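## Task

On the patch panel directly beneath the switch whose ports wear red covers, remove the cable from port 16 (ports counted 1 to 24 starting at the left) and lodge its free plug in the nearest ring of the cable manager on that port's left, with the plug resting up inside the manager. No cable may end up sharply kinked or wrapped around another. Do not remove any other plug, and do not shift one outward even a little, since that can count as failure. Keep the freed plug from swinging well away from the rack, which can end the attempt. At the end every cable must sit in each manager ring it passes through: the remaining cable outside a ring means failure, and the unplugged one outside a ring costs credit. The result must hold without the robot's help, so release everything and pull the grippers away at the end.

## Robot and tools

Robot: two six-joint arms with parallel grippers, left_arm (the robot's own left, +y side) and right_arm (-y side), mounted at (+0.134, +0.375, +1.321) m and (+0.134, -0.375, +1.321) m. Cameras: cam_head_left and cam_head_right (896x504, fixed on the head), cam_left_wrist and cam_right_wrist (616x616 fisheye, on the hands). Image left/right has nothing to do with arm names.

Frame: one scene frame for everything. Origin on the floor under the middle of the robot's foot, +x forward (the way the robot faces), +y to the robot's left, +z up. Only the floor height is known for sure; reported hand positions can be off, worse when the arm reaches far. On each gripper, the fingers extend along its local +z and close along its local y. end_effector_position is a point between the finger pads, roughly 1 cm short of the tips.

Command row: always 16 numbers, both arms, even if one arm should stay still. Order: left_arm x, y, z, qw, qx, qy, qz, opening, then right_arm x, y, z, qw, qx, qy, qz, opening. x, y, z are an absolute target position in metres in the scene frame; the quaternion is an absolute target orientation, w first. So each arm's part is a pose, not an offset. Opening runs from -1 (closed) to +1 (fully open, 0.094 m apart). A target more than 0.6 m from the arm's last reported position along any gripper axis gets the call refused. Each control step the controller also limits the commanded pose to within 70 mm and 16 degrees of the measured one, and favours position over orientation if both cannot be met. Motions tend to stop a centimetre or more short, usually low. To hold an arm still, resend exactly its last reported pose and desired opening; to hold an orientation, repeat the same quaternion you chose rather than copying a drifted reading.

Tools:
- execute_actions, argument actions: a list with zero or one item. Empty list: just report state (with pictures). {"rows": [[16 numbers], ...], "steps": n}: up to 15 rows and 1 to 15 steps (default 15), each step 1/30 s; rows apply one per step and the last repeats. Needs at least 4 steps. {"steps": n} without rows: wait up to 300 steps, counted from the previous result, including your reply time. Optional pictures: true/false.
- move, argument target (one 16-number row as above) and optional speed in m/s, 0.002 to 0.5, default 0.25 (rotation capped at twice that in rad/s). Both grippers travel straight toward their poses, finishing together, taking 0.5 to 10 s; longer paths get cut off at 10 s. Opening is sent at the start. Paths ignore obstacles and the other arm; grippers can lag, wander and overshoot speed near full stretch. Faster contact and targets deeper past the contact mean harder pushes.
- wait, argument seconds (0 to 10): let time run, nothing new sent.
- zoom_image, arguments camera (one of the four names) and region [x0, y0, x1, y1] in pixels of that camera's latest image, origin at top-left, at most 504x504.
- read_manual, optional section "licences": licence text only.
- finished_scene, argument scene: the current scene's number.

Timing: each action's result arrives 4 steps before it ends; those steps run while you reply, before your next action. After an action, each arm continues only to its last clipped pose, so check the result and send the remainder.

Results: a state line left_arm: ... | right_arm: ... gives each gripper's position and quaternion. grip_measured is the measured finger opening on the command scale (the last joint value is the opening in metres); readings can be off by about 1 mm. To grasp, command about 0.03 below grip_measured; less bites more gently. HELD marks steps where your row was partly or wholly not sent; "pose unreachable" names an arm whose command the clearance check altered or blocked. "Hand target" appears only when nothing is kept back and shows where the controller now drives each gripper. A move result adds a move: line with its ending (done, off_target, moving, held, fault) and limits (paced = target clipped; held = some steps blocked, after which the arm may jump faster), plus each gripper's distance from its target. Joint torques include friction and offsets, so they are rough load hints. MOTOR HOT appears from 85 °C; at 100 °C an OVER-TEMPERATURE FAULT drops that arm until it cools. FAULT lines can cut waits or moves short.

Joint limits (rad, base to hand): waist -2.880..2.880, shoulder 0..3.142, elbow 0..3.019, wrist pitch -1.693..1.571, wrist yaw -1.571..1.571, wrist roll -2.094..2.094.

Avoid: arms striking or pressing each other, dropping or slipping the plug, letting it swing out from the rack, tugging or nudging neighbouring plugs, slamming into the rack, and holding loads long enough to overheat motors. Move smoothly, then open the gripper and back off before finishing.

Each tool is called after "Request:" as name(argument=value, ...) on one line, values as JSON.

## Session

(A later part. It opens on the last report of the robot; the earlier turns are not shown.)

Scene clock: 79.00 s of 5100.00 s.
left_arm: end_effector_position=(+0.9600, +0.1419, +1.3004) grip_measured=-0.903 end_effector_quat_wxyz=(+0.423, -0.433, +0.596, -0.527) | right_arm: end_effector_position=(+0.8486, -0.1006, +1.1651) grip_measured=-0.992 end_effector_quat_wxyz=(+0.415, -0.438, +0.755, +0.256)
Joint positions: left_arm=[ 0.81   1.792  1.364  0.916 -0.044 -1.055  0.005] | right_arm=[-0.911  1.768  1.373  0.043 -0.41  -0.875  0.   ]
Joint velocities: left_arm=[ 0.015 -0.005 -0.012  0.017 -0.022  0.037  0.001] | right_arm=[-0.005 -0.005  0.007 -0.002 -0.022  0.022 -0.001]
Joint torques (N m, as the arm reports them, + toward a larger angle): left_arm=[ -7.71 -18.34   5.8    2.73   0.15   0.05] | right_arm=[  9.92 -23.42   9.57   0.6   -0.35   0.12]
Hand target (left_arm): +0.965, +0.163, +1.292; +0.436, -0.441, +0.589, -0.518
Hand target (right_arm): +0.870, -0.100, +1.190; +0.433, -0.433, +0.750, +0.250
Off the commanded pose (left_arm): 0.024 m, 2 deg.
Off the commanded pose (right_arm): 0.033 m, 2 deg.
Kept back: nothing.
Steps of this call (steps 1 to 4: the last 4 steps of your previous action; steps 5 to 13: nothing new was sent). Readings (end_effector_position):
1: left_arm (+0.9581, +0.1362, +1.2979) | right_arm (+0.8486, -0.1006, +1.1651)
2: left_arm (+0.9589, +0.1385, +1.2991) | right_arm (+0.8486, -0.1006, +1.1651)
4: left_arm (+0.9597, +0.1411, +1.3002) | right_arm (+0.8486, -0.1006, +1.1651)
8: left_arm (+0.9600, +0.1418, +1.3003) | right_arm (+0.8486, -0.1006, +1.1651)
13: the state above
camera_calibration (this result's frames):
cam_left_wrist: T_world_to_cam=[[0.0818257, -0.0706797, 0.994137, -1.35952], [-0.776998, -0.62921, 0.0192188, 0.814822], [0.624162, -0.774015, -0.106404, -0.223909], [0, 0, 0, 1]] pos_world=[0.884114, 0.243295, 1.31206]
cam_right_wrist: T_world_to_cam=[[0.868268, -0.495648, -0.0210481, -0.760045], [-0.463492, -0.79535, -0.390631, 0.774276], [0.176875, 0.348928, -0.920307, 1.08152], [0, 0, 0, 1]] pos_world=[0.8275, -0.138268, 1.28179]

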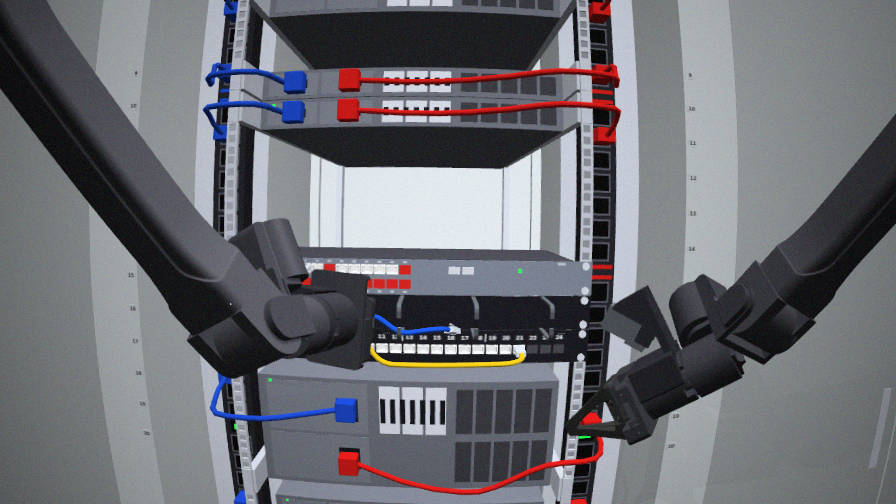

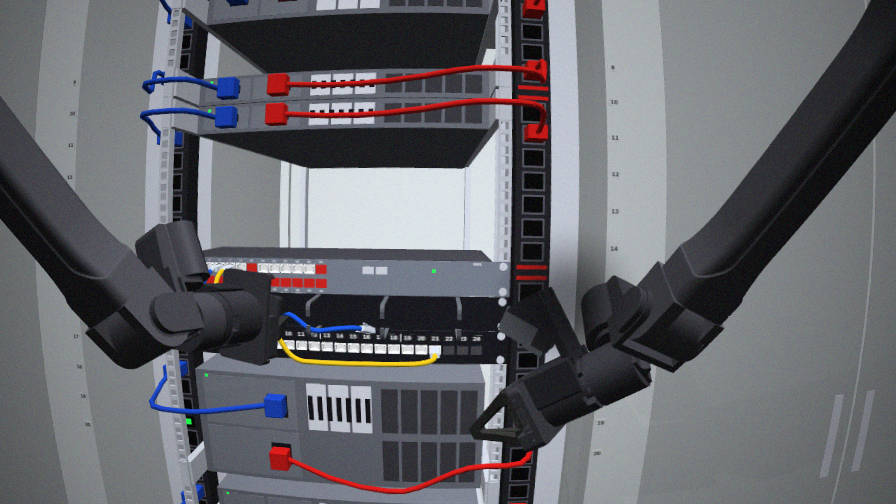

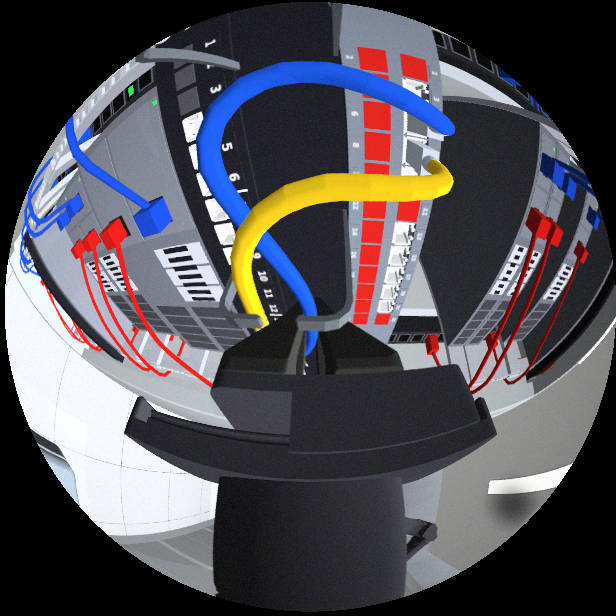

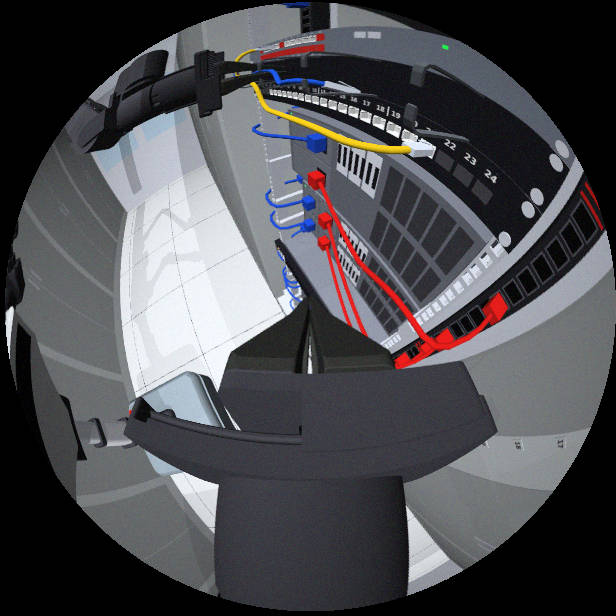

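Request:
execute_actions(actions=[{"rows":[[0.966,0.167,1.292,0.442,-0.448,0.586,-0.515,-0.92,0.87,-0.10,1.19,0.433,-0.433,0.75,0.25,-1],[0.966,0.171,1.292,0.447,-0.454,0.582,-0.512,-0.92,0.87,-0.10,1.19,0.433,-0.433,0.75,0.25,-1],[0.966,0.171,1.292,0.447,-0.454,0.582,-0.512,-0.92,0.87,-0.10,1.19,0.433,-0.433,0.75,0.25,-1],[0.966,0.171,1.288,0.442,-0.458,0.586,-0.508,-0.92,0.87,-0.10,1.19,0.433,-0.433,0.75,0.25,-1],[0.966,0.171,1.284,0.437,-0.463,0.59,-0.504,-0.92,0.87,-0.10,1.19,0.433,-0.433,0.75,0.25,-1],[0.966,0.171,1.284,0.437,-0.463,0.59,-0.504,-0.92,0.87,-0.10,1.19,0.433,-0.433,0.75,0.25,-1],[0.966,0.171,1.284,0.437,-0.463,0.59,-0.504,-0.92,0.87,-0.10,1.19,0.433,-0.433,0.75,0.25,-1],[0.966,0.171,1.284,0.437,-0.463,0.59,-0.504,-0.92,0.87,-0.10,1.19,0.433,-0.433,0.75,0.25,-1],[0.966,0.171,1.284,0.437,-0.463,0.59,-0.504,-0.90,0.87,-0.10,1.19,0.433,-0.433,0.75,0.25,-1],[0.966,0.171,1.284,0.437,-0.463,0.59,-0.504,-0.88,0.87,-0.10,1.19,0.433,-0.433,0.75,0.25,-1],[0.966,0.171,1.284,0.437,-0.463,0.59,-0.504,-0.85,0.87,-0.10,1.19,0.433,-0.433,0.75,0.25,-1],[0.966,0.171,1.284,0.437,-0.463,0.59,-0.504,-0.8,0.87,-0.10,1.19,0.433,-0.433,0.75,0.25,-1],[0.966,0.171,1.284,0.437,-0.463,0.59,-0.504,-0.75,0.87,-0.10,1.19,0.433,-0.433,0.75,0.25,-1]],"steps":15}])

Request:
wait(seconds=0.5)

Request:
zoom_image(camera="cam_right_wrist", region=[200,40,400,165])

Request:
zoom_image(camera="cam_head_right", region=[260,280,420,370])

Scene clock: 79.73 s of 5100.00 s.
left_arm: end_effector_position=(+0.9616, +0.1482, +1.2998) grip_measured=-0.861 end_effector_quat_wxyz=(+0.428, -0.448, +0.588, -0.520) | right_arm: end_effector_position=(+0.8486, -0.1006, +1.1651) grip_measured=-0.992 end_effector_quat_wxyz=(+0.415, -0.438, +0.755, +0.256)
Joint positions: left_arm=[ 0.81   1.792  1.364  0.926 -0.077 -1.067  0.007] | right_arm=[-0.911  1.768  1.373  0.043 -0.41  -0.875  0.   ]
Joint velocities: left_arm=[ 0.005 -0.015  0.002 -0.017  0.007 -0.081  0.02 ] | right_arm=[-0.005 -0.015 -0.022 -0.007  0.007 -0.007 -0.001]
Joint torques (N m, as the arm reports them, + toward a larger angle): left_arm=[ -7.09 -18.42   5.61   1.96  -0.24   0.03] | right_arm=[ 10.21 -23.48   9.53   0.57  -0.36   0.09]
Steps of this call (steps 1 to 11: nothing new was sent; steps 12 to 22: the first 11 steps of this action). Readings (end_effector_position):
12: left_arm (+0.9603, +0.1431, +1.3001) | right_arm (+0.8486, -0.1006, +1.1651)
13: left_arm (+0.9609, +0.1453, +1.3002) | right_arm (+0.8486, -0.1006, +1.1651)
15: left_arm (+0.9615, +0.1475, +1.3004) | right_arm (+0.8486, -0.1006, +1.1651)
19: left_arm (+0.9616, +0.1482, +1.2998) | right_arm (+0.8486, -0.1006, +1.1651)
22: the state above

Scene clock: 80.37 s of 5100.00 s.
left_arm: end_effector_position=(+0.9615, +0.1480, +1.2999) grip_measured=-0.753 end_effector_quat_wxyz=(+0.428, -0.448, +0.588, -0.520) | right_arm: end_effector_position=(+0.8486, -0.1006, +1.1651) grip_measured=-0.992 end_effector_quat_wxyz=(+0.415, -0.438, +0.755, +0.256)
Joint positions: left_arm=[ 0.81   1.792  1.364  0.926 -0.077 -1.067  0.012] | right_arm=[-0.911  1.768  1.373  0.043 -0.41  -0.875  0.   ]
Joint velocities: left_arm=[-0.015 -0.015  0.012  0.007 -0.051 -0.037 -0.   ] | right_arm=[ 0.005  0.005 -0.002 -0.017  0.007  0.022 -0.   ]
Joint torques (N m, as the arm reports them, + toward a larger angle): left_arm=[ -7.16 -18.42   5.53   1.98  -0.24   0.04] | right_arm=[  9.8  -23.67   9.53   0.56  -0.34   0.08]
Hand target (left_arm): +0.966, +0.171, +1.284; +0.436, -0.461, +0.588, -0.502
Hand target (right_arm): +0.870, -0.100, +1.190; +0.433, -0.433, +0.750, +0.250
Off the commanded pose (left_arm): 0.028 m, 3 deg.
Off the commanded pose (right_arm): 0.033 m, 2 deg.
Kept back: nothing.
Steps of this call (steps 1 to 4: the last 4 steps of your previous action; steps 5 to 19: nothing new was sent). Readings (end_effector_position):
1: left_arm (+0.9616, +0.1482, +1.2998) | right_arm (+0.8486, -0.1006, +1.1651)
2: left_arm (+0.9616, +0.1482, +1.2998) | right_arm (+0.8486, -0.1006, +1.1651)
4: left_arm (+0.9615, +0.1480, +1.2999) | right_arm (+0.8486, -0.1006, +1.1651)
8: left_arm (+0.9615, +0.1480, +1.2999) | right_arm (+0.8486, -0.1006, +1.1651)
19: the state above
camera_calibration (this result's frames):
cam_left_wrist: T_world_to_cam=[[0.0927267, -0.0598553, 0.993891, -1.37052], [-0.753778, -0.656407, 0.0307939, 0.786515], [0.650554, -0.752028, -0.105984, -0.249341], [0, 0, 0, 1]] pos_world=[0.882151, 0.246729, 1.3115]
cam_right_wrist: T_world_to_cam=[[0.868268, -0.495648, -0.0210481, -0.760045], [-0.463492, -0.79535, -0.390631, 0.774276], [0.176875, 0.348928, -0.920307, 1.08152], [0, 0, 0, 1]] pos_world=[0.8275, -0.138268, 1.28179]

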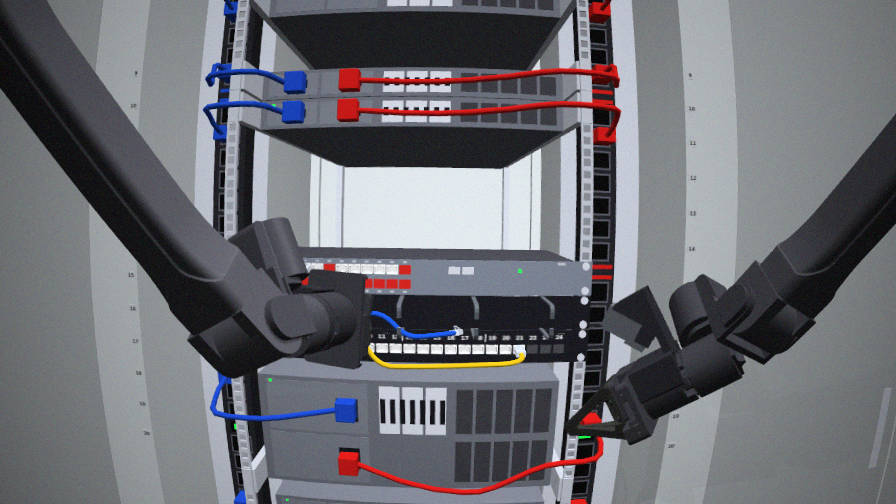

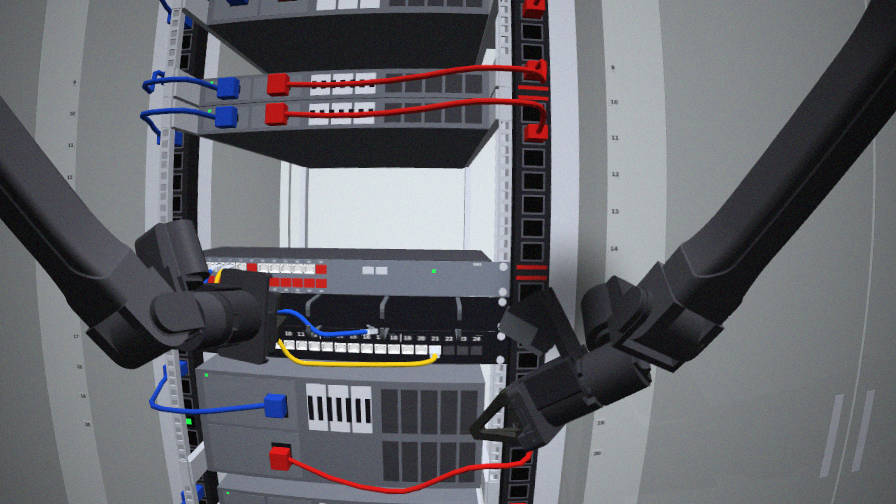

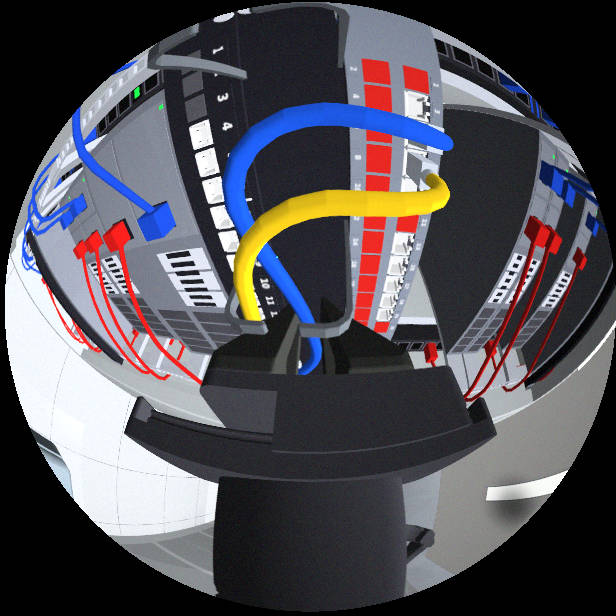

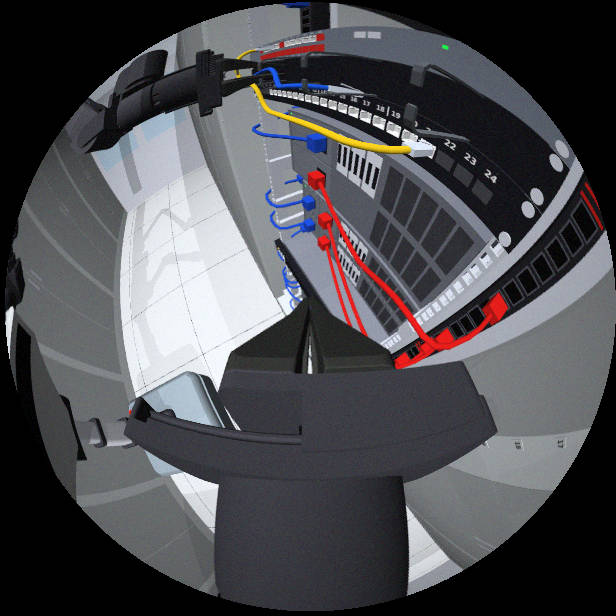

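Region (200, 40, 400, 165) of cam_right_wrist's 616x616 image, scaled by 2.520, with more detail than that image has; it fills the top 315 rows of this view, and the rest is white.

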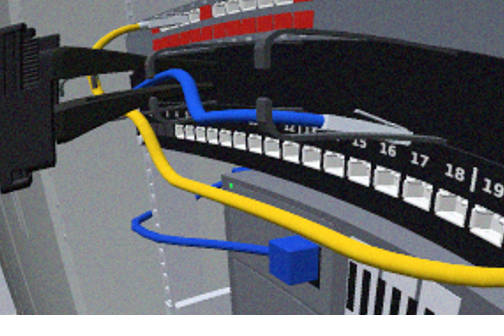

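Region (260, 280, 420, 370) of cam_head_right's 896x504 image, scaled by 3.150, with more detail than that image has; it fills the top 284 rows of this view, and the rest is white.

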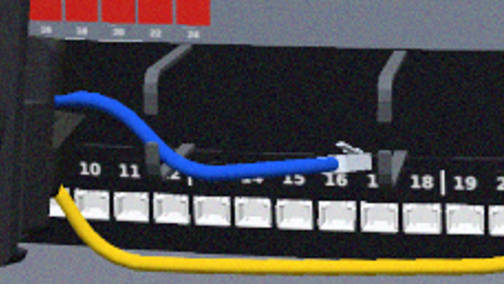

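Request:
move(target=[0.87,0.165,1.295,0.428,-0.448,0.588,-0.52,-0.75,0.87,-0.10,1.19,0.433,-0.433,0.75,0.25,-1], speed=0.06)

Request:
zoom_image(camera="cam_right_wrist", region=[200,40,400,165])

Request:
zoom_image(camera="cam_head_right", region=[260,280,420,370])

Scene clock: 82.47 s of 5100.00 s.
left_arm: end_effector_position=(+0.8701, +0.1622, +1.2785) grip_measured=-0.753 end_effector_quat_wxyz=(+0.420, -0.450, +0.597, -0.514) | right_arm: end_effector_position=(+0.8486, -0.1006, +1.1651) grip_measured=-0.992 end_effector_quat_wxyz=(+0.415, -0.438, +0.755, +0.256)
Joint positions: left_arm=[ 0.808  1.726  1.074  1.124 -0.084 -1.067  0.012] | right_arm=[-0.911  1.768  1.373  0.043 -0.41  -0.875  0.   ]
Joint velocities: left_arm=[-0.005 -0.005 -0.007  0.002  0.022  0.007 -0.001] | right_arm=[ 0.005 -0.005  0.007 -0.007  0.037  0.007 -0.001]
Joint torques (N m, as the arm reports them, + toward a larger angle): left_arm=[ -9.59 -17.99   3.35   2.4    0.32   0.14] | right_arm=[  9.84 -23.53   9.52   0.53  -0.33   0.09]
Hand target (left_arm): +0.870, +0.164, +1.293; +0.428, -0.448, +0.588, -0.520
Hand target (right_arm): +0.870, -0.100, +1.190; +0.433, -0.433, +0.750, +0.250
Off the commanded pose (left_arm): 0.017 m, 1 deg.
Off the commanded pose (right_arm): 0.033 m, 2 deg.
Kept back: nothing.
move: off_target (left_arm, right_arm)
camera_calibration (this result's frames):
cam_left_wrist: T_world_to_cam=[[0.116075, -0.0668864, 0.990986, -1.35536], [-0.757317, -0.651513, 0.0447314, 0.712122], [0.642648, -0.755683, -0.126278, -0.148023], [0, 0, 0, 1]] pos_world=[0.791752, 0.261444, 1.29259]
cam_right_wrist: T_world_to_cam=[[0.868268, -0.495648, -0.0210481, -0.760045], [-0.463492, -0.79535, -0.390631, 0.774276], [0.176875, 0.348928, -0.920307, 1.08152], [0, 0, 0, 1]] pos_world=[0.8275, -0.138268, 1.28179]

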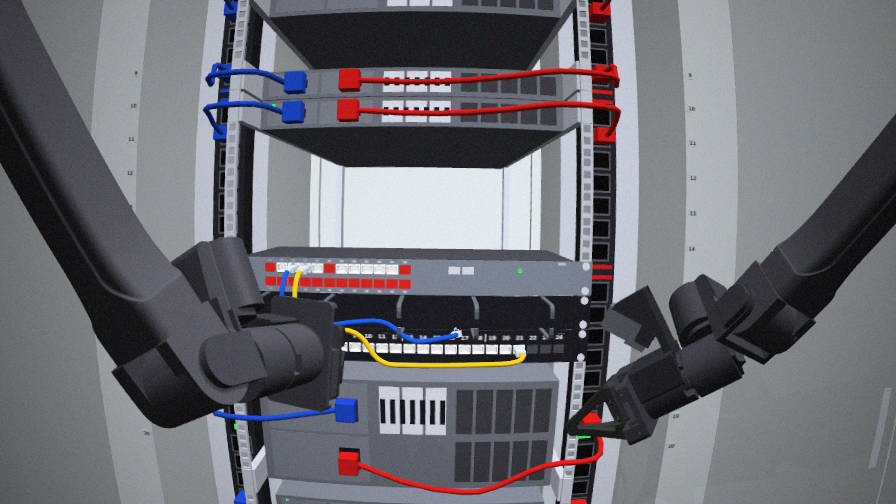

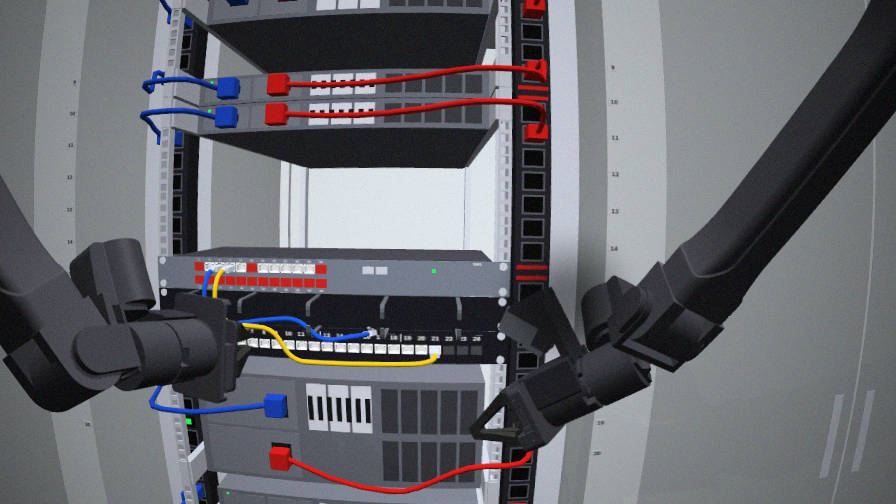

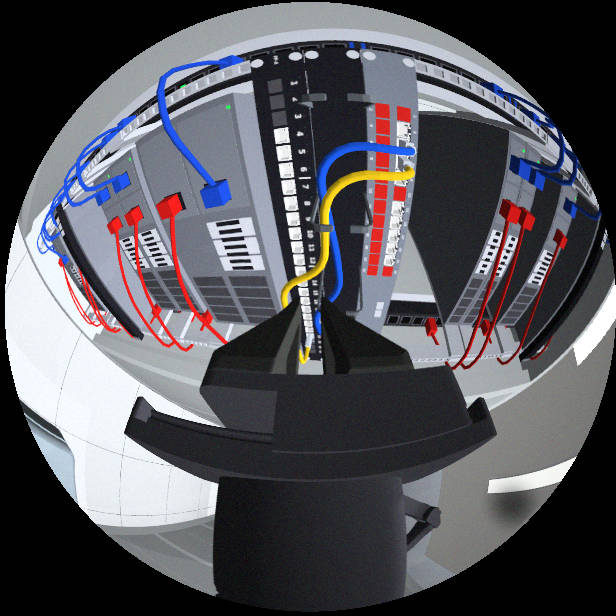

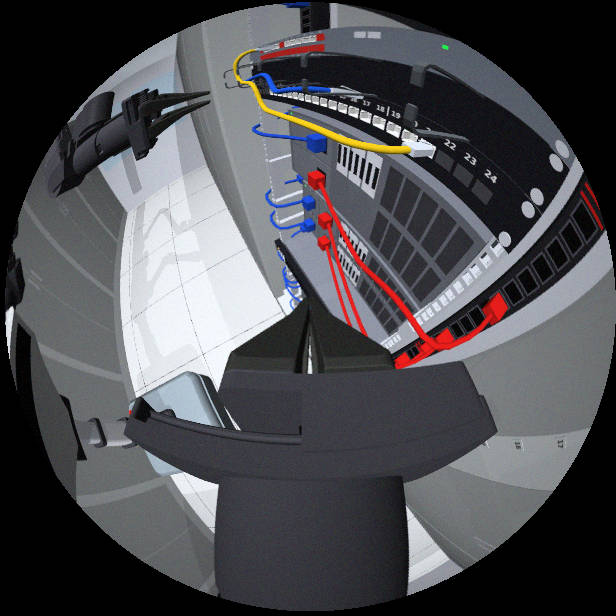

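Region (200, 40, 400, 165) of cam_right_wrist's 616x616 image, scaled by 2.520, with more detail than that image has; it fills the top 315 rows of this view, and the rest is white.

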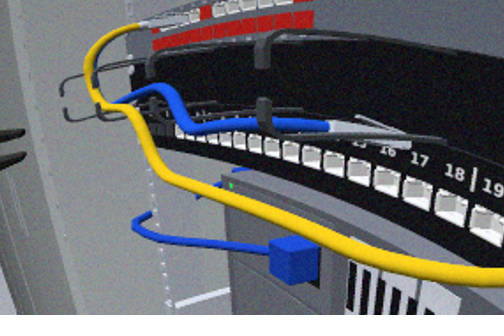

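Region (260, 280, 420, 370) of cam_head_right's 896x504 image, scaled by 3.150, with more detail than that image has; it fills the top 284 rows of this view, and the rest is white.

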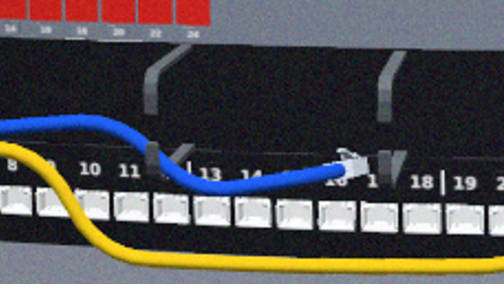

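Request:
move(target=[0.89,0.055,1.285,0.449,-0.499,0.553,-0.499,-0.7,0.87,-0.10,1.19,0.433,-0.433,0.75,0.25,-1], speed=0.1)

Scene clock: 84.17 s of 5100.00 s.
left_arm: end_effector_position=(+0.8876, +0.0649, +1.2932) grip_measured=-0.703 end_effector_quat_wxyz=(+0.442, -0.501, +0.552, -0.499) | right_arm: end_effector_position=(+0.8486, -0.1006, +1.1651) grip_measured=-0.992 end_effector_quat_wxyz=(+0.415, -0.438, +0.755, +0.256)
Joint positions: left_arm=[ 0.628  1.901  1.293  1.17  -0.351 -1.027  0.014] | right_arm=[-0.911  1.768  1.373  0.043 -0.41  -0.875  0.   ]
Joint velocities: left_arm=[ 0.005 -0.015  0.007  0.007 -0.037  0.051 -0.001] | right_arm=[-0.015 -0.005 -0.012  0.002 -0.037 -0.037  0.001]
Joint torques (N m, as the arm reports them, + toward a larger angle): left_arm=[-11.79 -14.65   7.31   2.14   0.38   0.22] | right_arm=[  9.86 -23.63   9.55   0.48  -0.33   0.08]
Hand target (left_arm): +0.890, +0.056, +1.286; +0.447, -0.498, +0.551, -0.498
Hand target (right_arm): +0.870, -0.100, +1.190; +0.433, -0.433, +0.750, +0.250
Off the commanded pose (left_arm): 0.013 m, 1 deg.
Off the commanded pose (right_arm): 0.033 m, 2 deg.
Kept back: nothing.
move: off_target (left_arm, right_arm)
camera_calibration (this result's frames):
cam_left_wrist: T_world_to_cam=[[0.123922, 0.000686408, 0.992292, -1.39152], [-0.662181, -0.74471, 0.0832114, 0.5331], [0.739026, -0.667388, -0.0918314, -0.366795], [0, 0, 0, 1]] pos_world=[0.79652, 0.153165, 1.30275]
cam_right_wrist: T_world_to_cam=[[0.868268, -0.495648, -0.0210481, -0.760045], [-0.463492, -0.79535, -0.390631, 0.774276], [0.176875, 0.348928, -0.920307, 1.08152], [0, 0, 0, 1]] pos_world=[0.8275, -0.138268, 1.28179]

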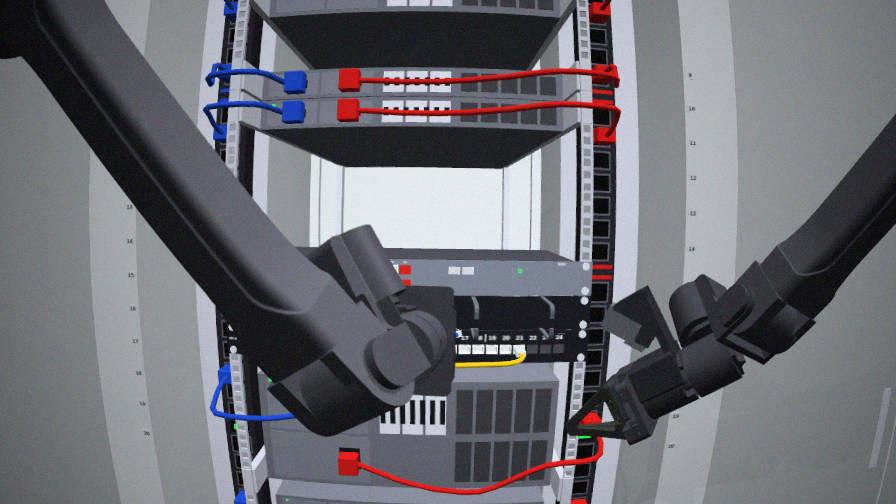

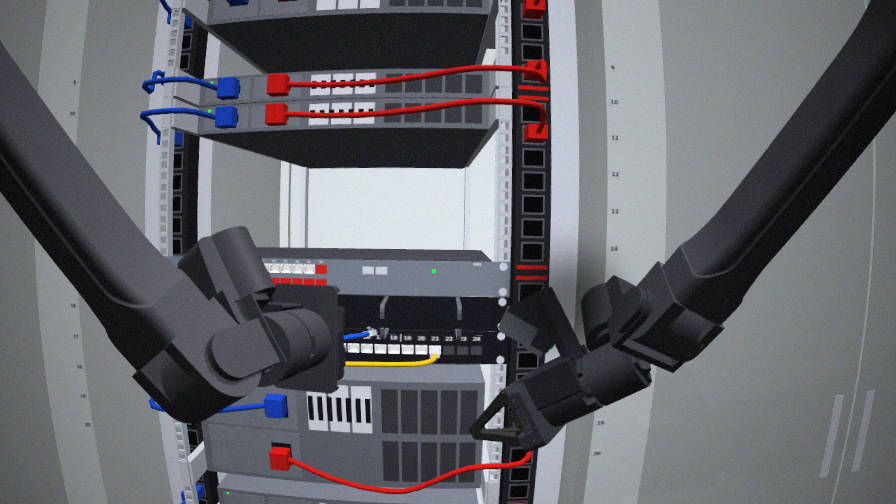

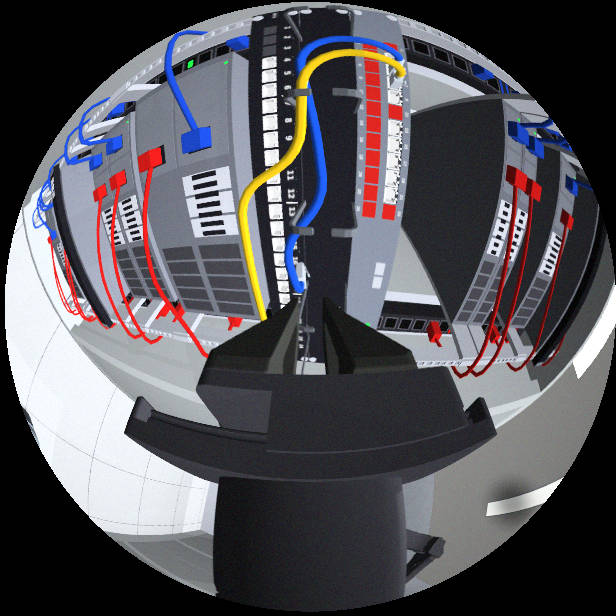

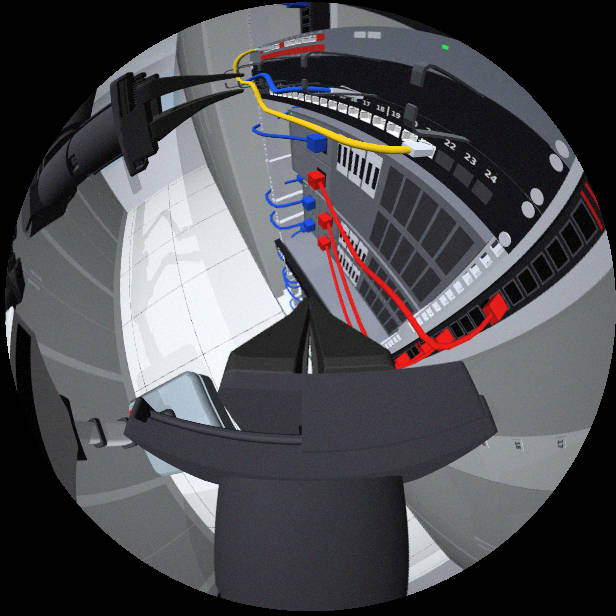

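Request:
move(target=[0.93,0.05,1.258,0.449,-0.499,0.553,-0.499,-0.7,0.87,-0.10,1.19,0.433,-0.433,0.75,0.25,-1], speed=0.05)

Request:
zoom_image(camera="cam_right_wrist", region=[200,40,400,165])

Scene clock: 85.87 s of 5100.00 s.
left_arm: end_effector_position=(+0.9218, +0.0476, +1.2826) grip_measured=-0.703 end_effector_quat_wxyz=(+0.446, -0.494, +0.548, -0.507) | right_arm: end_effector_position=(+0.8486, -0.1006, +1.1651) grip_measured=-0.992 end_effector_quat_wxyz=(+0.415, -0.438, +0.755, +0.256)
Joint positions: left_arm=[ 0.641  1.98   1.438  1.12  -0.322 -1.027  0.014] | right_arm=[-0.911  1.768  1.373  0.043 -0.41  -0.875  0.   ]
Joint velocities: left_arm=[-0.005 -0.005  0.007  0.017 -0.007 -0.022  0.   ] | right_arm=[-0.005 -0.015  0.002  0.007 -0.066 -0.051  0.   ]
Joint torques (N m, as the arm reports them, + toward a larger angle): left_arm=[-10.42 -15.46   7.81   1.44   0.58   0.06] | right_arm=[ 10.18 -23.89   9.45   0.53  -0.31   0.06]
Hand target (left_arm): +0.929, +0.051, +1.259; +0.448, -0.498, +0.552, -0.498
Hand target (right_arm): +0.870, -0.100, +1.190; +0.433, -0.433, +0.750, +0.250
Off the commanded pose (left_arm): 0.026 m, 1 deg.
Off the commanded pose (right_arm): 0.033 m, 2 deg.
Kept back: nothing.
move: off_target (left_arm, right_arm)
camera_calibration (this result's frames):
cam_left_wrist: T_world_to_cam=[[0.0997678, 0.00163199, 0.995009, -1.36654], [-0.668684, -0.740407, 0.0682621, 0.568723], [0.736823, -0.672157, -0.0727775, -0.426705], [0, 0, 0, 1]] pos_world=[0.831039, 0.136503, 1.28984]
cam_right_wrist: T_world_to_cam=[[0.868268, -0.495648, -0.0210481, -0.760045], [-0.463492, -0.79535, -0.390631, 0.774276], [0.176875, 0.348928, -0.920307, 1.08152], [0, 0, 0, 1]] pos_world=[0.8275, -0.138268, 1.28179]

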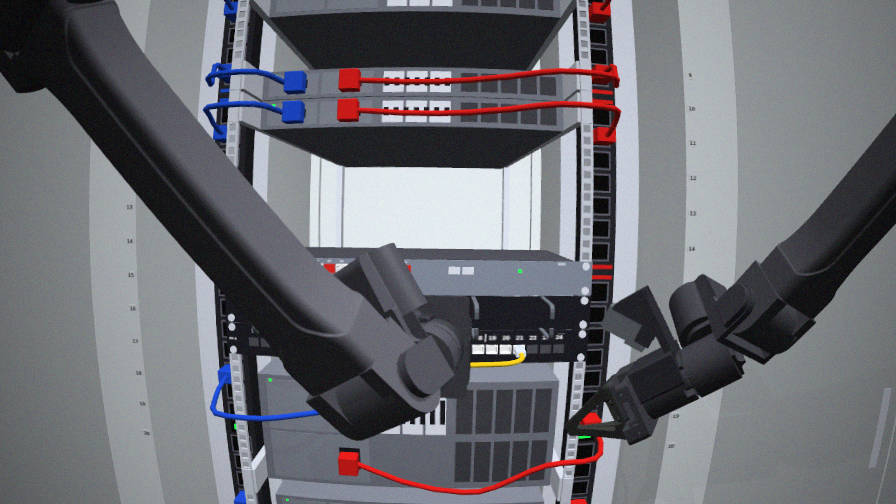

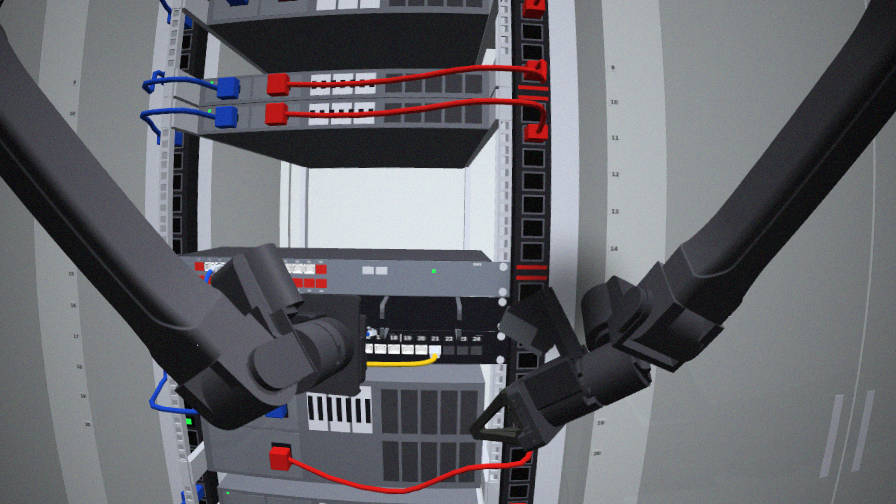

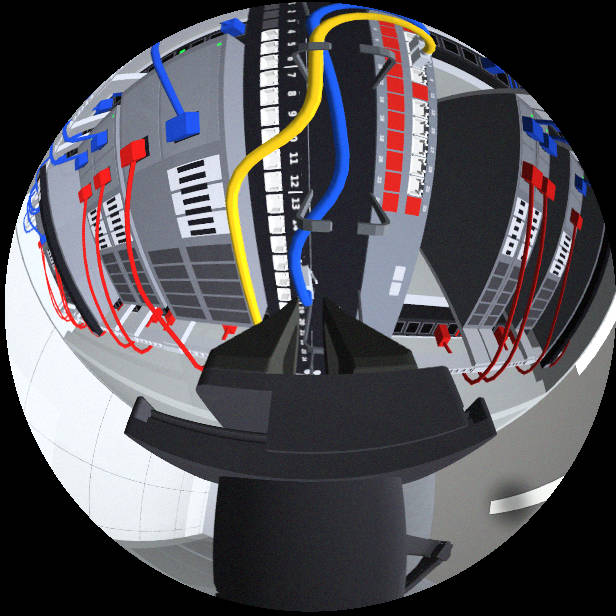

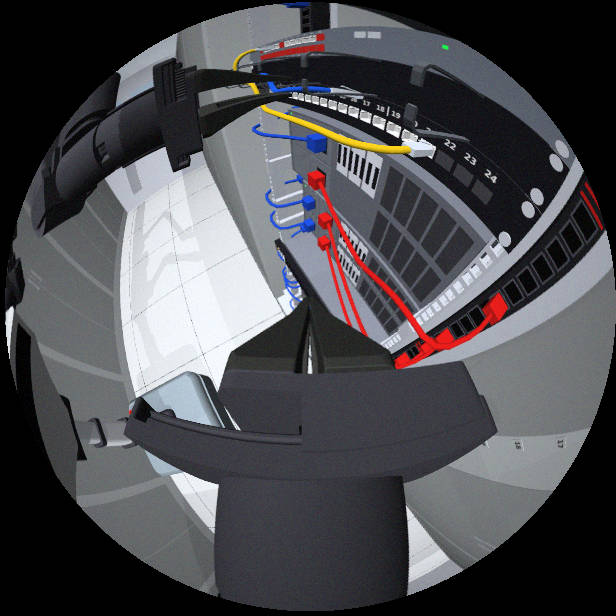

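Region (200, 40, 400, 165) of cam_right_wrist's 616x616 image, scaled by 2.520, with more detail than that image has; it fills the top 315 rows of this view, and the rest is white.

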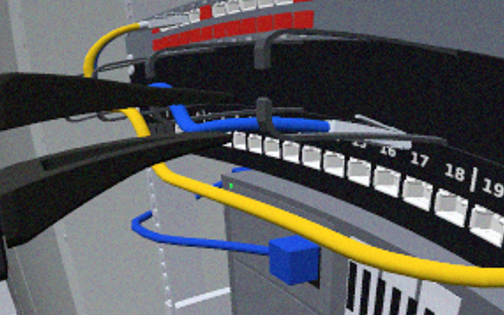

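Request:
execute_actions(actions=[{"rows":[[0.933,0.052,1.256,0.449,-0.499,0.553,-0.499,-0.7,0.87,-0.10,1.19,0.433,-0.433,0.75,0.25,-1],[0.937,0.053,1.254,0.449,-0.499,0.553,-0.499,-0.7,0.87,-0.10,1.19,0.433,-0.433,0.75,0.25,-1],[0.941,0.054,1.252,0.449,-0.499,0.553,-0.499,-0.7,0.87,-0.10,1.19,0.433,-0.433,0.75,0.25,-1],[0.945,0.055,1.251,0.449,-0.499,0.553,-0.499,-0.7,0.87,-0.10,1.19,0.433,-0.433,0.75,0.25,-1],[0.949,0.055,1.25,0.449,-0.499,0.553,-0.499,-0.7,0.87,-0.10,1.19,0.433,-0.433,0.75,0.25,-1],[0.953,0.055,1.25,0.449,-0.499,0.553,-0.499,-0.7,0.87,-0.10,1.19,0.433,-0.433,0.75,0.25,-1]],"steps":15}])

Request:
wait(seconds=0.2)

Request:
zoom_image(camera="cam_right_wrist", region=[200,40,400,165])

Scene clock: 86.43 s of 5100.00 s.
left_arm: end_effector_position=(+0.9453, +0.0544, +1.2763) grip_measured=-0.703 end_effector_quat_wxyz=(+0.451, -0.492, +0.548, -0.505) | right_arm: end_effector_position=(+0.8486, -0.1006, +1.1651) grip_measured=-0.992 end_effector_quat_wxyz=(+0.415, -0.438, +0.755, +0.256)
Joint positions: left_arm=[ 0.667  2.002  1.506  1.074 -0.302 -1.031  0.014] | right_arm=[-0.911  1.768  1.373  0.043 -0.41  -0.875  0.   ]
Joint velocities: left_arm=[ 0.063 -0.005  0.051 -0.066 -0.037  0.022  0.001] | right_arm=[-0.015  0.005 -0.012  0.022 -0.037  0.037 -0.001]
Joint torques (N m, as the arm reports them, + toward a larger angle): left_arm=[-11.23 -15.7    7.9    1.47   0.57   0.  ] | right_arm=[ 10.21 -23.56   9.49   0.43  -0.32   0.11]
Steps of this call (steps 1 to 6: nothing new was sent; steps 7 to 17: the first 11 steps of this action). Readings (end_effector_position):
7: left_arm (+0.9220, +0.0475, +1.2828) | right_arm (+0.8486, -0.1006, +1.1651)
8: left_arm (+0.9225, +0.0469, +1.2828) | right_arm (+0.8486, -0.1006, +1.1651)
10: left_arm (+0.9259, +0.0461, +1.2820) | right_arm (+0.8486, -0.1006, +1.1651)
14: left_arm (+0.9391, +0.0490, +1.2783) | right_arm (+0.8486, -0.1006, +1.1651)
17: the state above

Scene clock: 86.77 s of 5100.00 s.
left_arm: end_effector_position=(+0.9469, +0.0562, +1.2751) grip_measured=-0.703 end_effector_quat_wxyz=(+0.451, -0.492, +0.549, -0.504) | right_arm: end_effector_position=(+0.8486, -0.1006, +1.1651) grip_measured=-0.992 end_effector_quat_wxyz=(+0.415, -0.438, +0.755, +0.256)
Joint positions: left_arm=[ 0.67   2.003  1.509  1.071 -0.301 -1.032  0.014] | right_arm=[-0.911  1.768  1.373  0.043 -0.41  -0.875  0.   ]
Joint velocities: left_arm=[-0.015 -0.005 -0.007 -0.002 -0.022  0.037 -0.001] | right_arm=[-0.005  0.015 -0.017 -0.022 -0.081  0.007 -0.001]
Joint torques (N m, as the arm reports them, + toward a larger angle): left_arm=[-11.06 -15.75   8.07   1.4    0.56  -0.01] | right_arm=[  9.6  -23.53   9.65   0.41  -0.32   0.1 ]
Hand target (left_arm): +0.951, +0.056, +1.251; +0.448, -0.497, +0.552, -0.498
Hand target (right_arm): +0.870, -0.100, +1.190; +0.433, -0.433, +0.750, +0.250
Off the commanded pose (left_arm): 0.026 m, 1 deg.
Off the commanded pose (right_arm): 0.033 m, 2 deg.
Kept back: nothing.
Steps of this call (steps 1 to 4: the last 4 steps of your previous action; steps 5 to 10: nothing new was sent). Readings (end_effector_position):
1: left_arm (+0.9463, +0.0556, +1.2760) | right_arm (+0.8486, -0.1006, +1.1651)
2: left_arm (+0.9470, +0.0564, +1.2759) | right_arm (+0.8486, -0.1006, +1.1651)
4: left_arm (+0.9472, +0.0566, +1.2758) | right_arm (+0.8486, -0.1006, +1.1651)
8: left_arm (+0.9470, +0.0564, +1.2754) | right_arm (+0.8486, -0.1006, +1.1651)
10: the state above
camera_calibration (this result's frames):
cam_left_wrist: T_world_to_cam=[[0.0966818, -0.00864374, 0.995278, -1.35836], [-0.665294, -0.744312, 0.0581628, 0.602296], [0.740295, -0.667776, -0.0777121, -0.437279], [0, 0, 0, 1]] pos_world=[0.855748, 0.14455, 1.28293]
cam_right_wrist: T_world_to_cam=[[0.868268, -0.495648, -0.0210481, -0.760045], [-0.463492, -0.79535, -0.390631, 0.774276], [0.176875, 0.348928, -0.920307, 1.08152], [0, 0, 0, 1]] pos_world=[0.8275, -0.138268, 1.28179]

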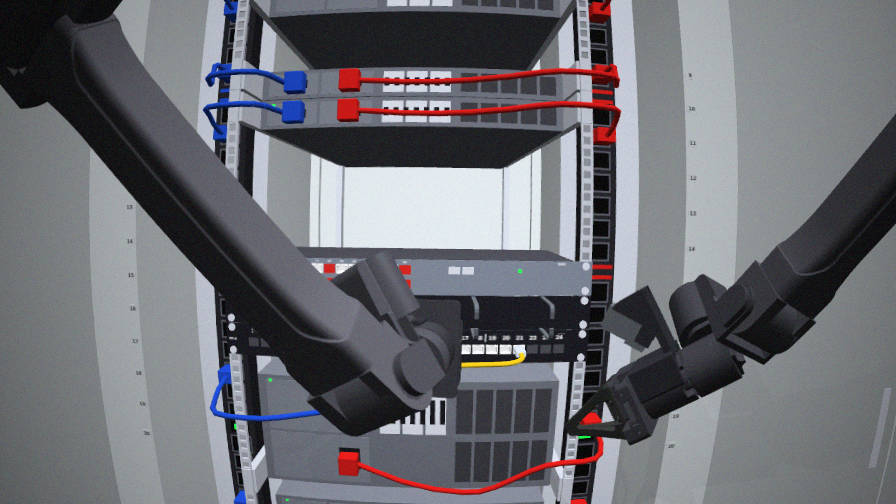

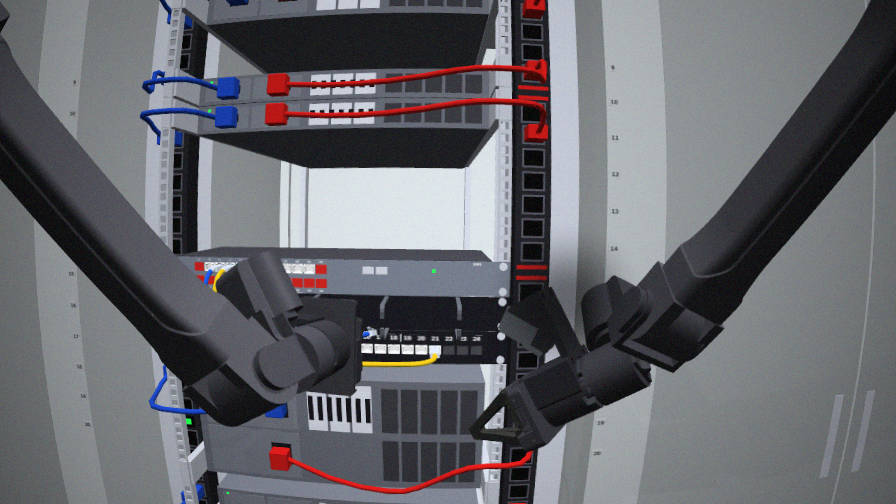

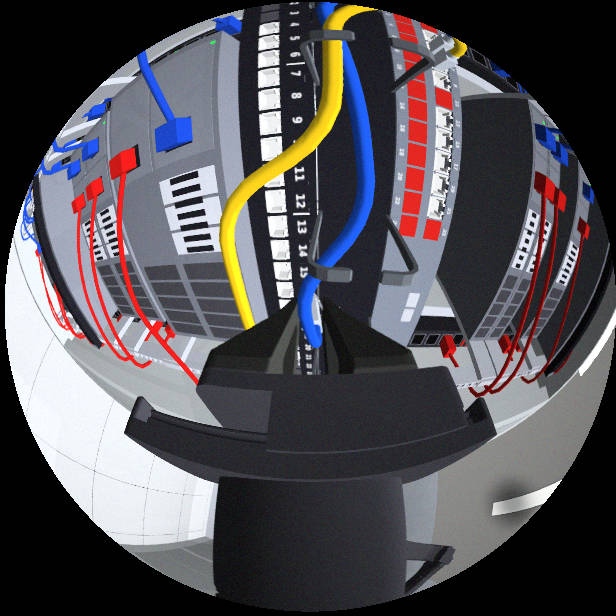

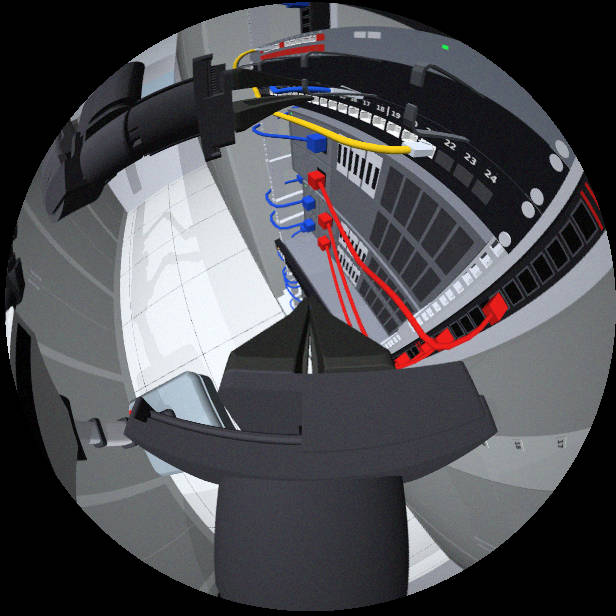

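Region (200, 40, 400, 165) of cam_right_wrist's 616x616 image, scaled by 2.520, with more detail than that image has; it fills the top 315 rows of this view, and the rest is white.

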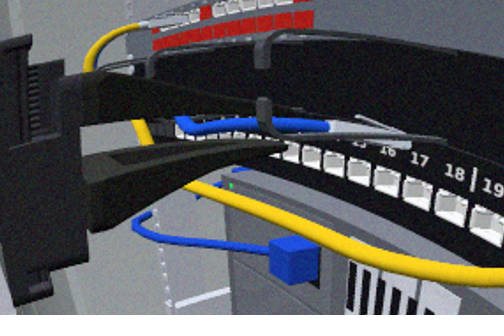

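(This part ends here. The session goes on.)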